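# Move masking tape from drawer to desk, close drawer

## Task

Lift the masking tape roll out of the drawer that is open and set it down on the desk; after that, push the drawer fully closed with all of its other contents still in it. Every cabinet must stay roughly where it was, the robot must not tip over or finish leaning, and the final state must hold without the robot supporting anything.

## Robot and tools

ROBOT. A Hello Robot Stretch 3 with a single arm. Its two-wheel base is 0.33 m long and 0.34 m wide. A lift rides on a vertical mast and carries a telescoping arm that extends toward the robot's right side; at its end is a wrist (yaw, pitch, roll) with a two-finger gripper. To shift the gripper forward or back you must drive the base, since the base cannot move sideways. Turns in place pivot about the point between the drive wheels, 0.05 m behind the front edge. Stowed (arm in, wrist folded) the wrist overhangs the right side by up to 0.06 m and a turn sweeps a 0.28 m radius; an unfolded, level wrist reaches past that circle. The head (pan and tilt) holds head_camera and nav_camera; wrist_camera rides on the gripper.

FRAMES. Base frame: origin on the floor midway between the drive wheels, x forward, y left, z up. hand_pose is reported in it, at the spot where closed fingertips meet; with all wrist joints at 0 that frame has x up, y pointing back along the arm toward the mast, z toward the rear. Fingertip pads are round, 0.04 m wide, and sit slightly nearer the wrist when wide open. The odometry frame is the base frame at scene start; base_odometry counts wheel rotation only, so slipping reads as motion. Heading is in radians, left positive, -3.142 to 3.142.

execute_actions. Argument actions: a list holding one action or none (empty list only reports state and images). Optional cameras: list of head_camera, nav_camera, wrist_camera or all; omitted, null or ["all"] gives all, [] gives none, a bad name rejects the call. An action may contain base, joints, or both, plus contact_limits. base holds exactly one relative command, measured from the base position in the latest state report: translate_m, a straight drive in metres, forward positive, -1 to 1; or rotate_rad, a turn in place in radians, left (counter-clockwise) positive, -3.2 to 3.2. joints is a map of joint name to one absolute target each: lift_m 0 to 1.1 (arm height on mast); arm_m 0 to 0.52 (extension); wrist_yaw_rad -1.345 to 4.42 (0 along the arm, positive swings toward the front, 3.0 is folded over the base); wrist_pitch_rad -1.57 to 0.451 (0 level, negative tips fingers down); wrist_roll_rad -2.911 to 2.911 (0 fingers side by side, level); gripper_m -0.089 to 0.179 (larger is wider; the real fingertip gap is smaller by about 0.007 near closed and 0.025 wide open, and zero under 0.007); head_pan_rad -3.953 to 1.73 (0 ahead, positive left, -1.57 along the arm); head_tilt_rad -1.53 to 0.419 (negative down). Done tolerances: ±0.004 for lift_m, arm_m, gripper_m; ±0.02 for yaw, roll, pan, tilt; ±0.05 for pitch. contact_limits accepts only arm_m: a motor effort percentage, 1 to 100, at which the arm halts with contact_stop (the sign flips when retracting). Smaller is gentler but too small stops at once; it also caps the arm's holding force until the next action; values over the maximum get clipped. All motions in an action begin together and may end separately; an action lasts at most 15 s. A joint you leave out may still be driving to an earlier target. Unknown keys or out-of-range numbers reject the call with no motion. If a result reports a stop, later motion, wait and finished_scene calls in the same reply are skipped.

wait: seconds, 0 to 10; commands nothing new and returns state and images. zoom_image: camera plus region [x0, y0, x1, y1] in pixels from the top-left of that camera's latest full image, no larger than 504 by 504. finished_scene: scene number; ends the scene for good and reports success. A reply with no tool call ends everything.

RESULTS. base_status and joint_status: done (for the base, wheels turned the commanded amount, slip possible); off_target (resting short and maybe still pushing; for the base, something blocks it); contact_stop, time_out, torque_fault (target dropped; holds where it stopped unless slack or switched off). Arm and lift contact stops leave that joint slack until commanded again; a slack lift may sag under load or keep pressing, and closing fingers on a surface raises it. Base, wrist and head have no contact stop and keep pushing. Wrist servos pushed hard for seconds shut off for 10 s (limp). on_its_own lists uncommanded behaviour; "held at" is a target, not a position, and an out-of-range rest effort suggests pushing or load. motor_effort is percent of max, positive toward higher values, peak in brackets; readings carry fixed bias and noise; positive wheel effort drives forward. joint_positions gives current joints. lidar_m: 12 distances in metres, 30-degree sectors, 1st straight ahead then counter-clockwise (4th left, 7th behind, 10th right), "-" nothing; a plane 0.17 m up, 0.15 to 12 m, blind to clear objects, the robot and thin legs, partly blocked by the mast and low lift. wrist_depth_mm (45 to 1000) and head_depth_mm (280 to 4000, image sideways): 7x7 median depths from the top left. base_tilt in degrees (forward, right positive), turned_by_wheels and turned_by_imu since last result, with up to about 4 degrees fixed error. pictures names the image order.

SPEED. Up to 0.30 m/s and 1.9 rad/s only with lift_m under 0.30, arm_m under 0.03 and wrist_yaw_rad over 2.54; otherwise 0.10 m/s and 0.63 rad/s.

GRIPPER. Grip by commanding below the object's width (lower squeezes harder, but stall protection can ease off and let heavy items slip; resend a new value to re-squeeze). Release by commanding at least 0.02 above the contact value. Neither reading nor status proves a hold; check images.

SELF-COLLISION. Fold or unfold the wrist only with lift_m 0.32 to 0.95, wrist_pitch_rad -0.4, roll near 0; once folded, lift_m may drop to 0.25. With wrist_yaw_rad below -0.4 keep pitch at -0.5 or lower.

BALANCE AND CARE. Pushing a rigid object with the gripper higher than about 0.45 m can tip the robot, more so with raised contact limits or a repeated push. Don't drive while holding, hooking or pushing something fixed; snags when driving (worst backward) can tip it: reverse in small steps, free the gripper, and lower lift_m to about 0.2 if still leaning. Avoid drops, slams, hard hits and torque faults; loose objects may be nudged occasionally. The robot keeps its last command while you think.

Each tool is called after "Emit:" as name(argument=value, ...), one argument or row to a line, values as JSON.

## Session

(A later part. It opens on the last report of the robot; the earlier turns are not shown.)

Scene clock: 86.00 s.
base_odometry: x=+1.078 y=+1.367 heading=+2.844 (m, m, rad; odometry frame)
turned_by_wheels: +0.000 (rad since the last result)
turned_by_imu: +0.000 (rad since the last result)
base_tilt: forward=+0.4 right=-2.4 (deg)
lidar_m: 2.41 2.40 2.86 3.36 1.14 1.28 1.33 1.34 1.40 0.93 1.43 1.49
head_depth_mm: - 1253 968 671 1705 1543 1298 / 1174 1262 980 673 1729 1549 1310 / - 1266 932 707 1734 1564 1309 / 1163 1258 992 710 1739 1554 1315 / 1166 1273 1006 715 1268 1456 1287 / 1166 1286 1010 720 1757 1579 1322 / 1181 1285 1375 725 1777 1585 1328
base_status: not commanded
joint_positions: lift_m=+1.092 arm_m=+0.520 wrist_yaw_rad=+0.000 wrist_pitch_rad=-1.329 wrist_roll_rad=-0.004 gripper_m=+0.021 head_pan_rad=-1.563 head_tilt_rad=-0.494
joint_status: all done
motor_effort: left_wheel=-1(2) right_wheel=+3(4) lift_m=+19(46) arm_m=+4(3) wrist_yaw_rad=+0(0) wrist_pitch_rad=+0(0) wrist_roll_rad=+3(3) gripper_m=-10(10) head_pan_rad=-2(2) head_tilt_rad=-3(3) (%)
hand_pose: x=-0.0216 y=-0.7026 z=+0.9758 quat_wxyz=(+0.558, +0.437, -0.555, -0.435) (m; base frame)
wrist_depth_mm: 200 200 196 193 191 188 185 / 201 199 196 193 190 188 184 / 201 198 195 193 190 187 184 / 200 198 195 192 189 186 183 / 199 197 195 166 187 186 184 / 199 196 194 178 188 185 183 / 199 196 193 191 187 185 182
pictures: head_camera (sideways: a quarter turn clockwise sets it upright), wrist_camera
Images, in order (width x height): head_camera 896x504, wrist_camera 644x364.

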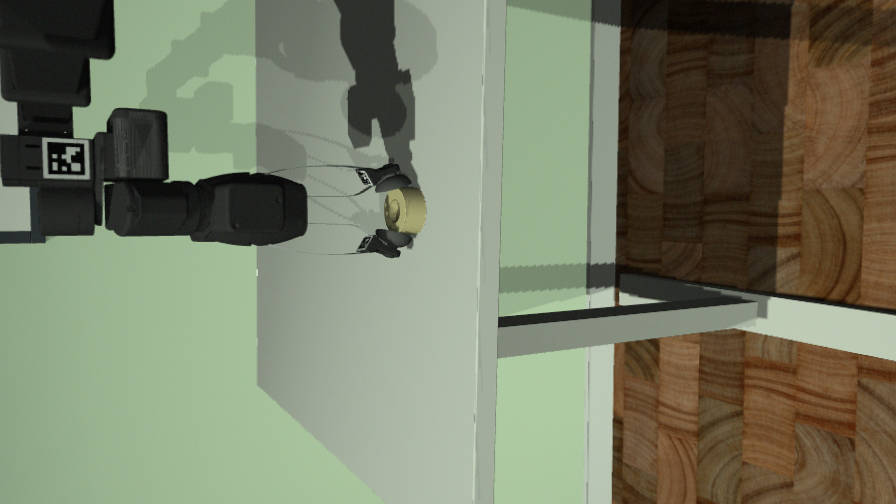

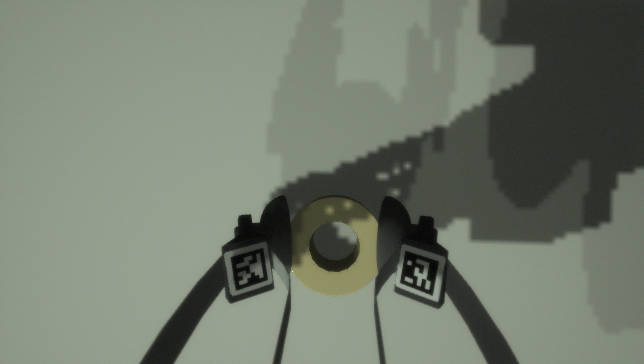

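Emit:
execute_actions(
  actions=[
    {"joints":{"gripper_m":0.11}},
  ],
  cameras=[],
)

Emit:
execute_actions(
  actions=[
    {"joints":{"wrist_pitch_rad":-0.7,"lift_m":1.1}},
  ],
  cameras=["head_camera"],
)

Emit:
execute_actions(
  actions=[
    {"joints":{"arm_m":0.0,"gripper_m":0.0},"base":{"translate_m":0.14}},
  ],
  cameras=["head_camera"],
)

Scene clock: 89.40 s.
base_odometry: x=+1.078 y=+1.367 heading=+2.844 (m, m, rad; odometry frame)
turned_by_wheels: +0.000 (rad since the last result)
turned_by_imu: -0.001 (rad since the last result)
base_tilt: forward=+0.4 right=-2.4 (deg)
lidar_m: 2.41 2.40 2.86 3.37 1.14 1.27 1.33 1.34 1.40 0.94 1.43 1.49
head_depth_mm: - 1251 970 671 1701 1547 1301 / 1178 1255 978 670 1735 1538 1305 / - 1263 957 707 1728 1553 1308 / 1164 1263 990 711 1767 1562 1317 / 1165 1271 1003 718 1272 1460 1289 / 1175 1280 1015 720 1764 1566 1318 / 1170 1283 1382 723 1783 1579 1313
base_status: not commanded
joint_positions: lift_m=+1.092 arm_m=+0.520 wrist_yaw_rad=+0.000 wrist_pitch_rad=-1.329 wrist_roll_rad=-0.004 gripper_m=+0.110 head_pan_rad=-1.563 head_tilt_rad=-0.494
joint_status: all done
motor_effort: left_wheel=-2(1) right_wheel=+3(3) lift_m=+19(19) arm_m=+4(3) wrist_yaw_rad=+0(1) wrist_pitch_rad=+0(0) wrist_roll_rad=+2(3) gripper_m=+0(85) head_pan_rad=-3(3) head_tilt_rad=-5(4) (%)
hand_pose: x=-0.0216 y=-0.7026 z=+0.9757 quat_wxyz=(+0.558, +0.437, -0.555, -0.435) (m; base frame)
wrist_depth_mm: 201 198 195 193 190 188 184 / 200 198 196 193 189 187 185 / 200 198 194 192 190 186 184 / 200 196 194 191 189 186 183 / 199 197 193 167 188 186 183 / 199 196 193 189 188 - 182 / 199 196 193 191 188 185 182
pictures: none
No camera images: the call's "cameras" was empty. Leave "cameras" out to get every camera's image.

Scene clock: 90.53 s.
base_odometry: x=+1.078 y=+1.367 heading=+2.844 (m, m, rad; odometry frame)
turned_by_wheels: +0.000 (rad since the last result)
turned_by_imu: +0.000 (rad since the last result)
base_tilt: forward=+0.4 right=-2.4 (deg)
lidar_m: 2.41 2.39 2.86 3.36 1.14 1.27 1.34 1.33 1.40 0.93 1.43 1.49
head_depth_mm: 1180 1249 969 668 1703 1551 1301 / 1164 1250 977 671 1726 1546 1304 / - 1268 988 707 1750 1543 1307 / 1164 1265 993 711 1752 1549 1307 / 1174 1278 1000 715 1268 1455 1280 / 1181 1282 1008 721 1755 1571 1328 / 1181 1280 1382 724 1790 1576 1319
base_status: not commanded
joint_positions: lift_m=+1.099 arm_m=+0.520 wrist_yaw_rad=+0.000 wrist_pitch_rad=-0.716 wrist_roll_rad=-0.004 gripper_m=+0.110 head_pan_rad=-1.563 head_tilt_rad=-0.494
joint_status: all done
motor_effort: left_wheel=-1(2) right_wheel=+3(4) lift_m=+51(54) arm_m=+4(3) wrist_yaw_rad=-1(1) wrist_pitch_rad=+7(6) wrist_roll_rad=+3(3) gripper_m=+0(1) head_pan_rad=-3(2) head_tilt_rad=-3(4) (%)
hand_pose: x=-0.0215 y=-0.8421 z=+1.0518 quat_wxyz=(+0.664, +0.249, -0.660, -0.247) (m; base frame)
wrist_depth_mm: 650 506 484 469 463 452 449 / 732 418 410 400 394 388 380 / 376 360 353 350 344 340 334 / 323 319 314 310 305 302 297 / 289 287 285 278 274 273 267 / 262 261 253 252 248 - 243 / 237 234 234 231 229 224 224
pictures: head_camera (sideways: a quarter turn clockwise sets it upright)
Images, in order (width x height): head_camera 896x504.

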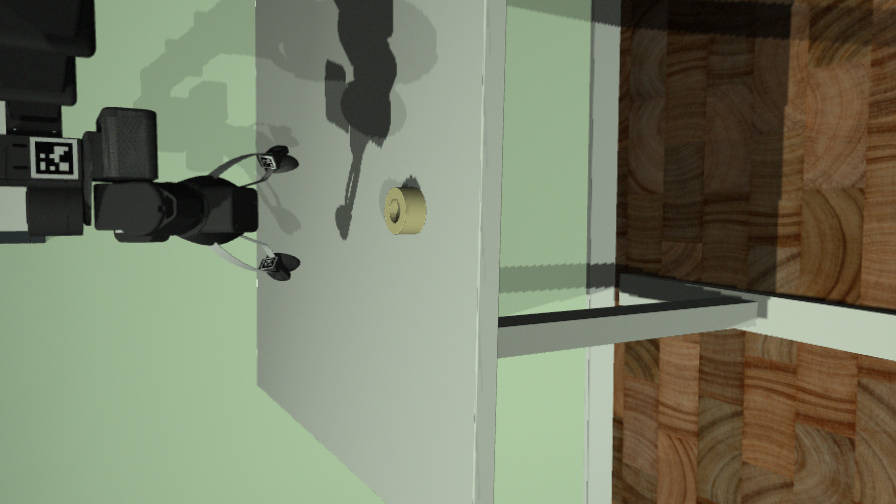

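Scene clock: 95.53 s.
base_odometry: x=+0.945 y=+1.408 heading=+2.844 (m, m, rad; odometry frame)
turned_by_wheels: +0.000 (rad since the last result)
turned_by_imu: -0.001 (rad since the last result)
base_tilt: forward=+0.5 right=-2.5 (deg)
lidar_m: 2.27 2.29 2.65 3.36 1.23 1.27 1.47 1.44 1.40 0.92 1.43 1.37
head_depth_mm: - - - - - - 1227 / - - - - - - 1262 / - - - - - - 1280 / 1162 1275 1033 679 1679 1488 1284 / 1172 1278 1003 716 1765 1562 1317 / 1174 1283 1416 721 1766 1576 1318 / 1182 1299 1428 1593 1776 1569 1325
base_status: done
joint_positions: lift_m=+1.099 arm_m=+0.001 wrist_yaw_rad=+0.000 wrist_pitch_rad=-0.715 wrist_roll_rad=-0.004 gripper_m=+0.000 head_pan_rad=-1.563 head_tilt_rad=-0.494
joint_status: all done
motor_effort: left_wheel=-2(2) right_wheel=+4(8) lift_m=+51(51) arm_m=-4(6) wrist_yaw_rad=-1(0) wrist_pitch_rad=+7(7) wrist_roll_rad=+3(3) gripper_m=-2(82) head_pan_rad=-3(2) head_tilt_rad=-4(5) (%)
hand_pose: x=-0.0215 y=-0.3237 z=+1.0520 quat_wxyz=(+0.664, +0.248, -0.661, -0.247) (m; base frame)
wrist_depth_mm: - - 491 475 448 454 450 / - - 427 418 405 396 385 / - - - - - - - / - - - - - - - / - - - - - - - / - - - - - - - / - - - - - - -
pictures: head_camera (sideways: a quarter turn clockwise sets it upright)
Images, in order (width x height): head_camera 896x504.

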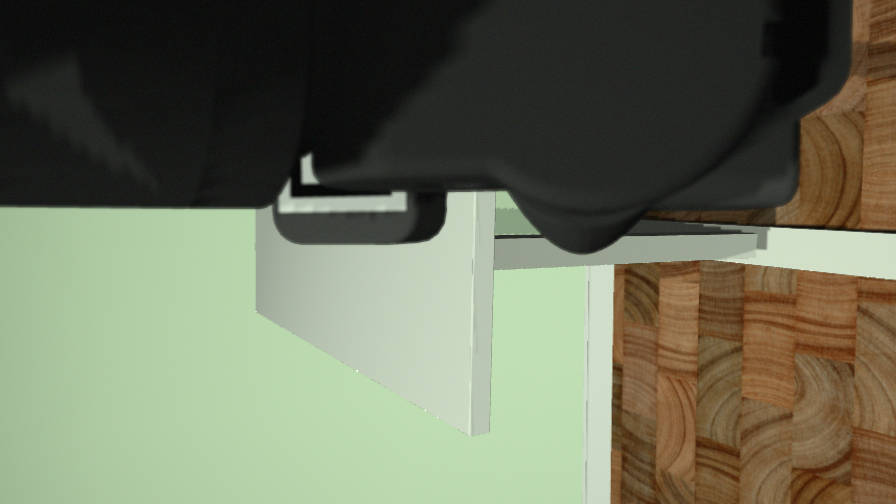

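Emit:
execute_actions(
  actions=[
    {"joints":{"wrist_pitch_rad":-1.3,"lift_m":0.75,"head_tilt_rad":-0.9},"base":{"rotate_rad":-1.57}},
  ],
  cameras=[],
)

Emit:
execute_actions(
  actions=[
    {"joints":{"lift_m":0.5},"base":{"translate_m":-1.0}},
  ],
  cameras=["nav_camera"],
)

Emit:
execute_actions(
  actions=[
    {"joints":{"lift_m":0.33,"wrist_pitch_rad":0.0},"base":{"translate_m":-0.13}},
  ],
)

Scene clock: 103.20 s.
base_odometry: x=+0.945 y=+1.408 heading=+1.274 (m, m, rad; odometry frame)
turned_by_wheels: -1.570 (rad since the last result)
turned_by_imu: -1.551 (rad since the last result)
base_tilt: forward=+0.4 right=-2.5 (deg)
lidar_m: 0.92 1.44 1.37 2.28 2.32 2.67 3.36 1.23 1.28 1.47 1.45 1.41
head_depth_mm: 1363 1581 1805 1588 1415 - - / 1367 1594 1812 1601 1419 - - / 1378 1601 1808 1598 1402 - - / 1381 1624 1826 1613 1403 1256 1150 / 1382 1611 1828 1601 1410 1257 1128 / 1400 1636 1832 1609 1409 1260 1134 / 1413 1643 1830 1617 1409 1253 1136
base_status: done
joint_positions: lift_m=+0.751 arm_m=+0.001 wrist_yaw_rad=+0.000 wrist_pitch_rad=-1.299 wrist_roll_rad=-0.004 gripper_m=+0.000 head_pan_rad=-1.563 head_tilt_rad=-0.889
joint_status: all done
motor_effort: left_wheel=+2(5) right_wheel=+0(4) lift_m=+20(46) arm_m=-3(3) wrist_yaw_rad=+0(1) wrist_pitch_rad=+0(7) wrist_roll_rad=+3(3) gripper_m=-2(2) head_pan_rad=-3(3) head_tilt_rad=-7(42) (%)
hand_pose: x=-0.0216 y=-0.1916 z=+0.6359 quat_wxyz=(+0.564, +0.429, -0.561, -0.427) (m; base frame)
wrist_depth_mm: 850 838 832 830 808 801 790 / 841 848 826 810 800 793 775 / 847 832 828 801 796 787 769 / 851 836 803 795 784 779 762 / 827 812 810 - 778 773 753 / 827 816 797 - - 757 748 / 804 794 784 792 - 755 743
pictures: none
No camera images: the call's "cameras" was empty. Leave "cameras" out to get every camera's image.

Scene clock: 114.17 s.
base_odometry: x=+0.652 y=+0.452 heading=+1.274 (m, m, rad; odometry frame)
turned_by_wheels: +0.000 (rad since the last result)
turned_by_imu: -0.009 (rad since the last result)
base_tilt: forward=+0.4 right=-2.4 (deg)
lidar_m: 1.92 2.08 2.38 1.88 1.92 2.45 2.38 1.97 0.86 0.83 1.50 2.12
head_depth_mm: 1331 1441 1154 1534 1357 1248 1123 / 1278 1091 1065 1086 1355 1257 - / 1285 1096 1063 1104 1353 1273 - / 1295 1098 1063 1090 1362 1273 1147 / 1355 1532 1799 1609 1395 1251 1132 / 1353 1579 1795 1602 1416 1256 1132 / 1358 1599 1811 1622 1410 1253 1138
base_status: done
joint_positions: lift_m=+0.501 arm_m=+0.001 wrist_yaw_rad=+0.000 wrist_pitch_rad=-1.299 wrist_roll_rad=-0.004 gripper_m=+0.000 head_pan_rad=-1.563 head_tilt_rad=-0.889
joint_status: all done
motor_effort: left_wheel=+2(2) right_wheel=-1(6) lift_m=+20(21) arm_m=-4(4) wrist_yaw_rad=+0(1) wrist_pitch_rad=+0(0) wrist_roll_rad=+3(3) gripper_m=-2(1) head_pan_rad=-3(3) head_tilt_rad=-7(7) (%)
hand_pose: x=-0.0216 y=-0.1916 z=+0.3860 quat_wxyz=(+0.564, +0.429, -0.561, -0.427) (m; base frame)
wrist_depth_mm: 592 583 568 570 553 549 537 / 582 577 568 554 549 550 538 / 582 566 570 561 551 540 531 / 570 563 552 553 544 534 528 / 574 562 556 - 539 532 526 / 562 555 547 - - 527 515 / 559 553 538 - - - 517
pictures: nav_camera (sideways: a quarter turn counterclockwise sets it upright)
Images, in order (width x height): nav_camera 672x504.

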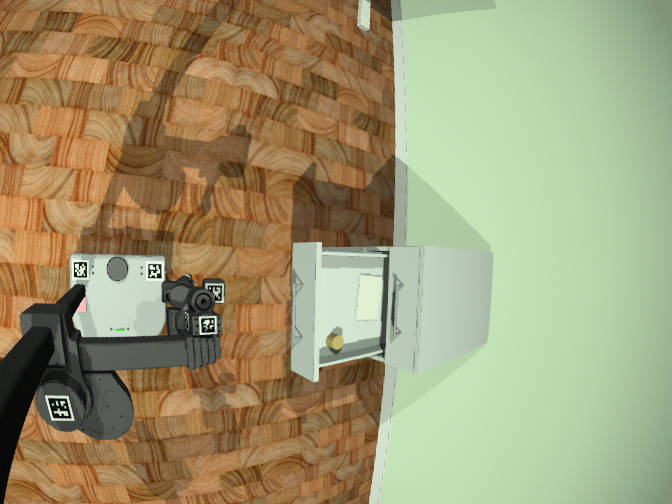

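Scene clock: 116.63 s.
base_odometry: x=+0.614 y=+0.328 heading=+1.274 (m, m, rad; odometry frame)
turned_by_wheels: +0.000 (rad since the last result)
turned_by_imu: -0.001 (rad since the last result)
base_tilt: forward=+0.4 right=-2.4 (deg)
lidar_m: 2.04 2.19 2.39 1.86 1.93 2.31 2.25 1.96 1.47 0.83 0.86 2.10
head_depth_mm: 1328 1537 1773 1598 1393 1242 1125 / 1329 1490 1733 1560 1374 1246 1158 / 1289 1104 1065 1104 1352 1273 - / 1286 1096 1062 1107 1356 1263 1144 / 1288 1106 1069 1113 1358 1261 1132 / 1349 1510 1773 1608 1388 1260 1132 / 1361 1600 1818 1606 1406 1262 1136
base_status: done
joint_positions: lift_m=+0.331 arm_m=+0.001 wrist_yaw_rad=+0.000 wrist_pitch_rad=-0.021 wrist_roll_rad=-0.004 gripper_m=+0.000 head_pan_rad=-1.563 head_tilt_rad=-0.889
joint_status: all done
motor_effort: left_wheel=+2(4) right_wheel=+0(3) lift_m=+20(20) arm_m=-3(3) wrist_yaw_rad=-1(0) wrist_pitch_rad=+9(10) wrist_roll_rad=+3(2) gripper_m=-2(2) head_pan_rad=-3(3) head_tilt_rad=-7(6) (%)
hand_pose: x=-0.0213 y=-0.4017 z=+0.4397 quat_wxyz=(+0.709, +0.008, -0.705, -0.008) (m; base frame)
wrist_depth_mm: - - 556 538 543 - - / - - 569 557 553 - - / - 290 287 283 281 280 - / - 298 294 288 286 288 - / - 313 308 - 297 - - / 929 909 671 666 876 913 892 / 720 711 702 703 682 705 705
pictures: head_camera (sideways: a quarter turn clockwise sets it upright), nav_camera (sideways: a quarter turn counterclockwise sets it upright), wrist_camera
Images, in order (width x height): head_camera 896x504, nav_camera 672x504, wrist_camera 644x364.

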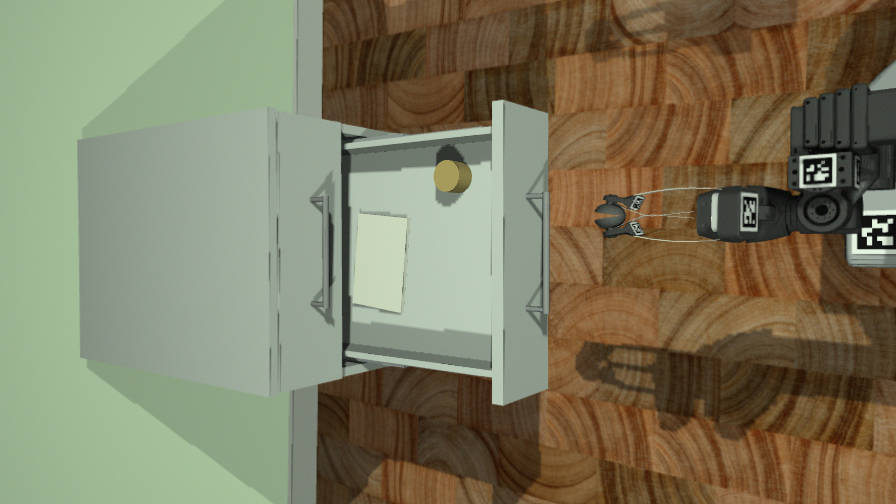

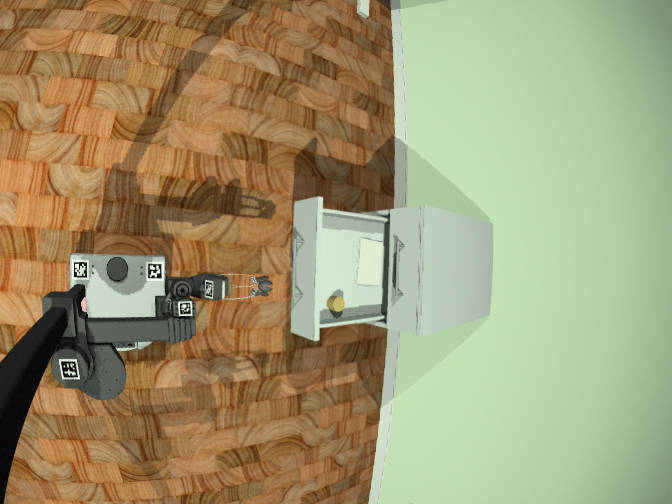

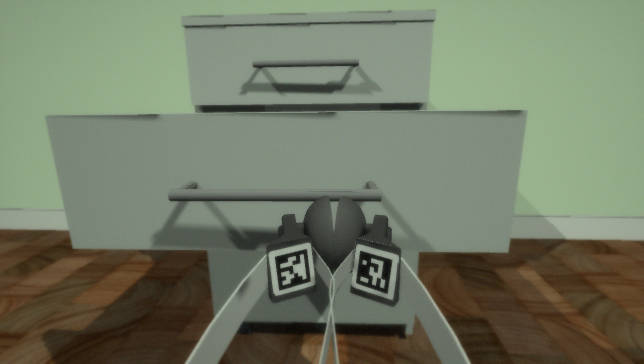

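Emit:
execute_actions(
  actions=[
    {"base":{"translate_m":0.05}},
  ],
  cameras=[],
)

Emit:
execute_actions(
  actions=[
    {"joints":{"arm_m":0.16}},
  ],
  cameras=["head_camera","wrist_camera"],
)

Scene clock: 122.30 s.
base_odometry: x=+0.629 y=+0.375 heading=+1.274 (m, m, rad; odometry frame)
turned_by_wheels: +0.000 (rad since the last result)
turned_by_imu: -0.001 (rad since the last result)
base_tilt: forward=+0.4 right=-2.4 (deg)
lidar_m: 2.00 2.15 2.38 1.87 1.92 2.37 2.30 1.97 0.86 0.83 1.50 2.11
head_depth_mm: 1336 1545 1751 1588 1398 1240 1127 / 1308 1125 1058 1104 1357 1244 1157 / 1290 1095 1063 1115 1348 1269 - / 1296 1098 1064 1106 1362 1273 1143 / 1318 1106 1067 1133 1359 1260 1129 / 1349 1581 1802 1602 1418 1257 1137 / 1362 1598 1820 1619 1427 1265 1140
base_status: done
joint_positions: lift_m=+0.331 arm_m=+0.001 wrist_yaw_rad=+0.000 wrist_pitch_rad=-0.021 wrist_roll_rad=-0.004 gripper_m=+0.000 head_pan_rad=-1.563 head_tilt_rad=-0.889
joint_status: not commanded
motor_effort: left_wheel=+2(4) right_wheel=-1(2) lift_m=+20(20) arm_m=-3(4) wrist_yaw_rad=+0(1) wrist_pitch_rad=+9(9) wrist_roll_rad=+3(2) gripper_m=-2(1) head_pan_rad=-2(3) head_tilt_rad=-7(8) (%)
hand_pose: x=-0.0213 y=-0.4017 z=+0.4397 quat_wxyz=(+0.709, +0.008, -0.705, -0.008) (m; base frame)
wrist_depth_mm: - - 553 547 537 - - / - - 573 564 548 - - / - 291 286 284 280 276 - / - 300 295 289 287 284 - / - 315 307 - 299 295 - / 922 939 892 666 649 883 878 / 727 729 697 686 680 716 699
pictures: none
No camera images: the call's "cameras" was empty. Leave "cameras" out to get every camera's image.

Scene clock: 124.73 s.
base_odometry: x=+0.629 y=+0.375 heading=+1.274 (m, m, rad; odometry frame)
turned_by_wheels: +0.000 (rad since the last result)
turned_by_imu: -0.001 (rad since the last result)
base_tilt: forward=+0.4 right=-2.5 (deg)
lidar_m: 2.00 2.14 2.38 1.86 1.92 2.37 2.30 1.96 0.86 0.83 1.51 2.11
head_depth_mm: 1333 1541 1755 1595 1396 1239 1121 / 1302 1118 1065 1104 1391 1255 1141 / 1296 1092 1069 1131 1423 1209 1157 / 1297 1090 1067 1134 1420 1242 1151 / 1316 1099 1074 1137 1409 1252 1126 / 1346 1571 1808 1598 1404 1261 1136 / 1360 1602 1823 1613 1422 1255 1131
base_status: not commanded
joint_positions: lift_m=+0.331 arm_m=+0.160 wrist_yaw_rad=-0.001 wrist_pitch_rad=-0.017 wrist_roll_rad=-0.004 gripper_m=+0.000 head_pan_rad=-1.563 head_tilt_rad=-0.891
joint_status: all done
motor_effort: left_wheel=+0(3) right_wheel=+0(3) lift_m=+20(20) arm_m=+5(12) wrist_yaw_rad=+1(1) wrist_pitch_rad=+7(10) wrist_roll_rad=+3(3) gripper_m=-2(2) head_pan_rad=-2(2) head_tilt_rad=-5(8) (%)
hand_pose: x=-0.0216 y=-0.5603 z=+0.4408 quat_wxyz=(+0.709, +0.006, -0.705, -0.006) (m; base frame)
wrist_depth_mm: - 992 401 394 389 391 897 / - - 416 410 407 410 933 / - 215 211 209 207 205 201 / 227 221 219 215 213 210 208 / - 231 224 - 218 217 215 / 868 240 237 235 230 227 225 / 732 735 507 499 494 707 692
pictures: head_camera (sideways: a quarter turn clockwise sets it upright), wrist_camera
Images, in order (width x height): head_camera 896x504, wrist_camera 644x364.

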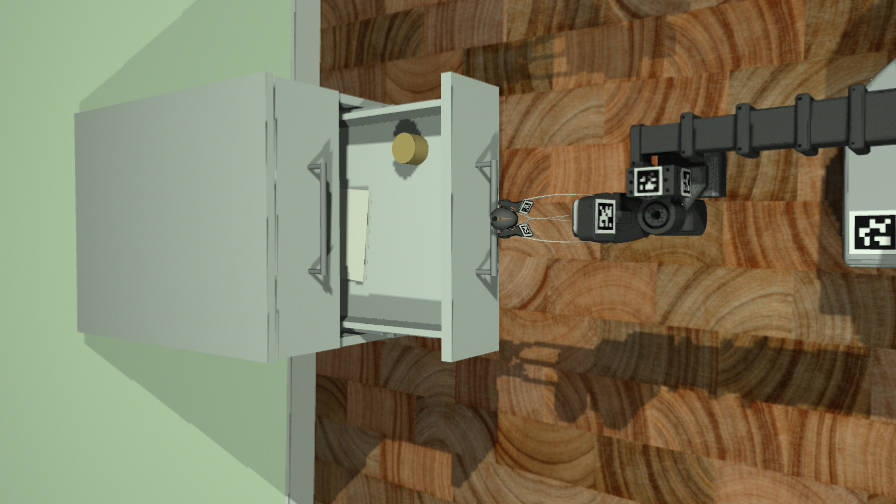

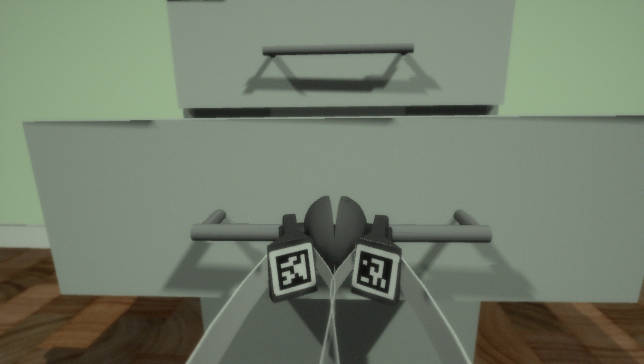

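Emit:
execute_actions(
  actions=[
    {"joints":{"arm_m":0.31}},
  ],
  cameras=["head_camera"],
)

Emit:
execute_actions(
  actions=[
    {"joints":{"arm_m":0.42},"contact_limits":{"arm_m":20}},
  ],
)

Scene clock: 129.97 s.
base_odometry: x=+0.629 y=+0.375 heading=+1.274 (m, m, rad; odometry frame)
turned_by_wheels: +0.000 (rad since the last result)
turned_by_imu: -0.001 (rad since the last result)
base_tilt: forward=+0.4 right=-2.4 (deg)
lidar_m: 2.00 2.15 2.39 1.87 1.92 2.36 2.30 1.96 0.86 0.83 1.50 2.11
head_depth_mm: 1326 1553 1750 1592 1397 1255 1125 / 1306 1116 1063 1501 1401 1248 1141 / 1287 1095 1064 1337 1349 1243 1145 / 1292 1096 1059 1339 1374 1254 1147 / 1318 1102 1065 1461 1401 1251 1130 / 1352 1569 1816 1614 1409 1253 1134 / 1362 1590 1841 1606 1401 1259 1143
base_status: not commanded
joint_positions: lift_m=+0.331 arm_m=+0.310 wrist_yaw_rad=-0.003 wrist_pitch_rad=-0.016 wrist_roll_rad=-0.004 gripper_m=+0.000 head_pan_rad=-1.563 head_tilt_rad=-0.891
joint_status: all done
motor_effort: left_wheel=+1(0) right_wheel=+1(1) lift_m=+21(21) arm_m=+5(6) wrist_yaw_rad=+3(3) wrist_pitch_rad=+7(8) wrist_roll_rad=+3(3) gripper_m=-2(2) head_pan_rad=-2(3) head_tilt_rad=-6(5) (%)
hand_pose: x=-0.0221 y=-0.7104 z=+0.4412 quat_wxyz=(+0.709, +0.005, -0.705, -0.007) (m; base frame)
wrist_depth_mm: 850 265 262 256 257 252 254 / 905 274 271 269 264 262 263 / 222 215 211 209 206 204 201 / 225 221 218 214 211 210 208 / - 230 224 - 219 218 216 / 871 239 236 275 229 227 225 / 718 341 331 327 323 318 704
pictures: head_camera (sideways: a quarter turn clockwise sets it upright)
Images, in order (width x height): head_camera 896x504.

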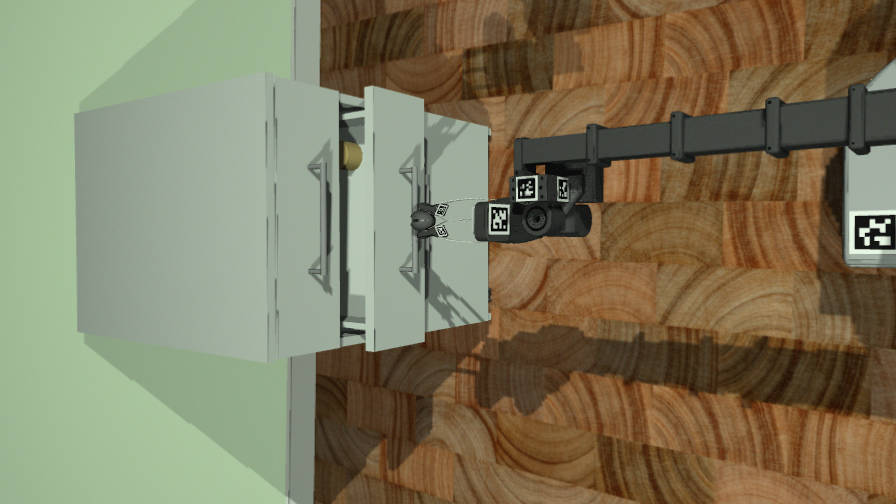

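Scene clock: 132.33 s.
base_odometry: x=+0.629 y=+0.375 heading=+1.274 (m, m, rad; odometry frame)
turned_by_wheels: +0.000 (rad since the last result)
turned_by_imu: -0.002 (rad since the last result)
base_tilt: forward=+0.4 right=-2.4 (deg)
lidar_m: 2.00 2.14 2.39 1.86 1.91 2.37 2.30 1.97 0.87 0.84 1.51 2.11
head_depth_mm: 1326 1550 1771 1584 1399 1246 1122 / 1314 1122 1113 1527 1404 1249 1138 / 1283 1096 1047 1257 1378 1254 1144 / 1298 1090 1045 1352 1396 1244 1143 / 1313 1097 1074 1511 1398 1245 1135 / 1355 1585 1791 1605 1410 1257 1131 / 1366 1589 1822 1613 1408 1259 1138
base_status: not commanded
joint_positions: lift_m=+0.331 arm_m=+0.387 wrist_yaw_rad=-0.001 wrist_pitch_rad=-0.015 wrist_roll_rad=-0.004 gripper_m=+0.000 head_pan_rad=-1.564 head_tilt_rad=-0.891
joint_status: arm_m contact_stop (moved +0.077 of +0.110)
on_its_own: arm_m is slack since a contact_stop, until your next command for it (your +0.420 is given up)
motor_effort: left_wheel=+1(3) right_wheel=+0(8) lift_m=+21(21) arm_m=+0(21) wrist_yaw_rad=+1(4) wrist_pitch_rad=+7(10) wrist_roll_rad=+2(3) gripper_m=-1(3) head_pan_rad=-3(3) head_tilt_rad=-5(6) (%)
contact_limits: arm_m 20 (drawing in: default 22, maximum 36; extending or still: default 30, maximum 49)
hand_pose: x=-0.0217 y=-0.7874 z=+0.4412 quat_wxyz=(+0.709, +0.005, -0.705, -0.006) (m; base frame)
wrist_depth_mm: 199 197 195 193 191 189 188 / 207 205 202 200 198 195 194 / 218 213 210 208 205 203 200 / 223 221 218 215 213 210 208 / 236 230 224 - 218 218 217 / 826 240 237 236 230 228 225 / 691 251 246 245 242 238 237
pictures: head_camera (sideways: a quarter turn clockwise sets it upright), nav_camera (sideways: a quarter turn counterclockwise sets it upright), wrist_camera
Images, in order (width x height): head_camera 896x504, nav_camera 672x504, wrist_camera 644x364.

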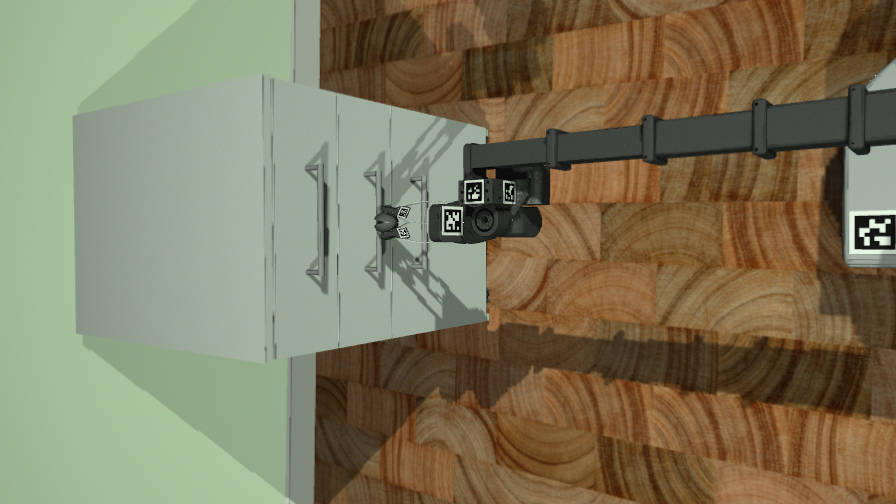

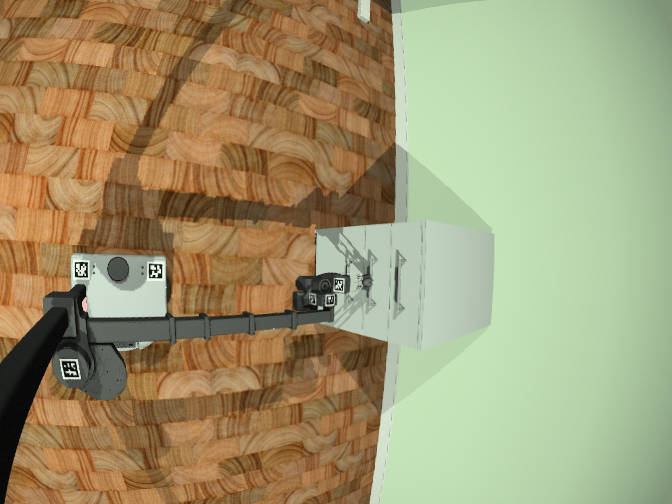

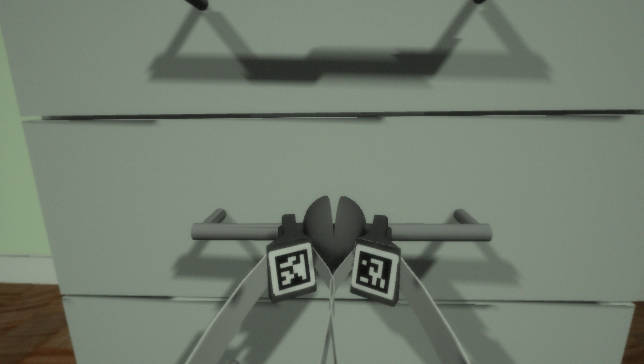

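Emit:
execute_actions(
  actions=[
    {"joints":{"arm_m":0.33}},
  ],
  cameras=["wrist_camera"],
)

Emit:
finished_scene(
  scene=2,
)

Scene clock: 135.70 s.
base_odometry: x=+0.629 y=+0.375 heading=+1.274 (m, m, rad; odometry frame)
turned_by_wheels: +0.000 (rad since the last result)
turned_by_imu: -0.001 (rad since the last result)
base_tilt: forward=+0.4 right=-2.4 (deg)
lidar_m: 2.00 2.14 2.39 1.87 1.93 2.37 2.30 1.96 0.87 0.83 1.50 2.11
head_depth_mm: 1327 1558 1755 1585 1390 1241 1124 / 1316 1118 1108 1525 1388 1240 1140 / 1293 1094 1051 1327 1346 1250 1138 / 1289 1094 1040 1356 1390 1242 1143 / 1317 1101 1077 1511 1403 1246 1135 / 1358 1585 1805 1612 1408 1253 1133 / 1361 1586 1815 1601 1415 1256 1140
base_status: not commanded
joint_positions: lift_m=+0.331 arm_m=+0.330 wrist_yaw_rad=-0.001 wrist_pitch_rad=-0.015 wrist_roll_rad=-0.004 gripper_m=+0.000 head_pan_rad=-1.564 head_tilt_rad=-0.891
joint_status: all done
motor_effort: left_wheel=+2(1) right_wheel=+0(0) lift_m=+21(20) arm_m=-4(5) wrist_yaw_rad=+1(2) wrist_pitch_rad=+7(7) wrist_roll_rad=+3(3) gripper_m=-1(2) head_pan_rad=-3(3) head_tilt_rad=-5(5) (%)
hand_pose: x=-0.0217 y=-0.7312 z=+0.4412 quat_wxyz=(+0.709, +0.005, -0.705, -0.006) (m; base frame)
wrist_depth_mm: 826 250 248 246 242 239 239 / 861 259 255 254 251 248 247 / 907 269 266 264 261 259 271 / 927 281 275 273 268 267 820 / 978 292 287 - 281 278 852 / 932 305 299 299 291 289 860 / 729 320 311 304 301 301 700
pictures: wrist_camera
Images, in order (width x height): wrist_camera 644x364.

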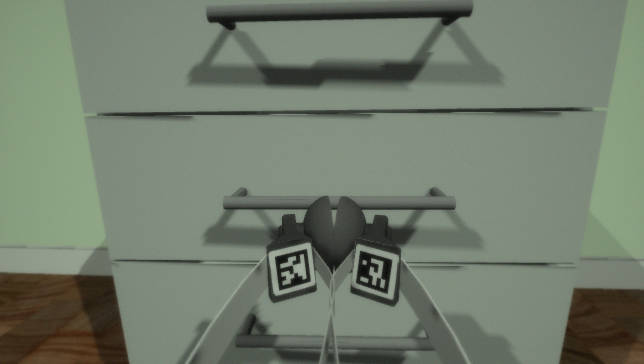

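The scene is finished: the task was done.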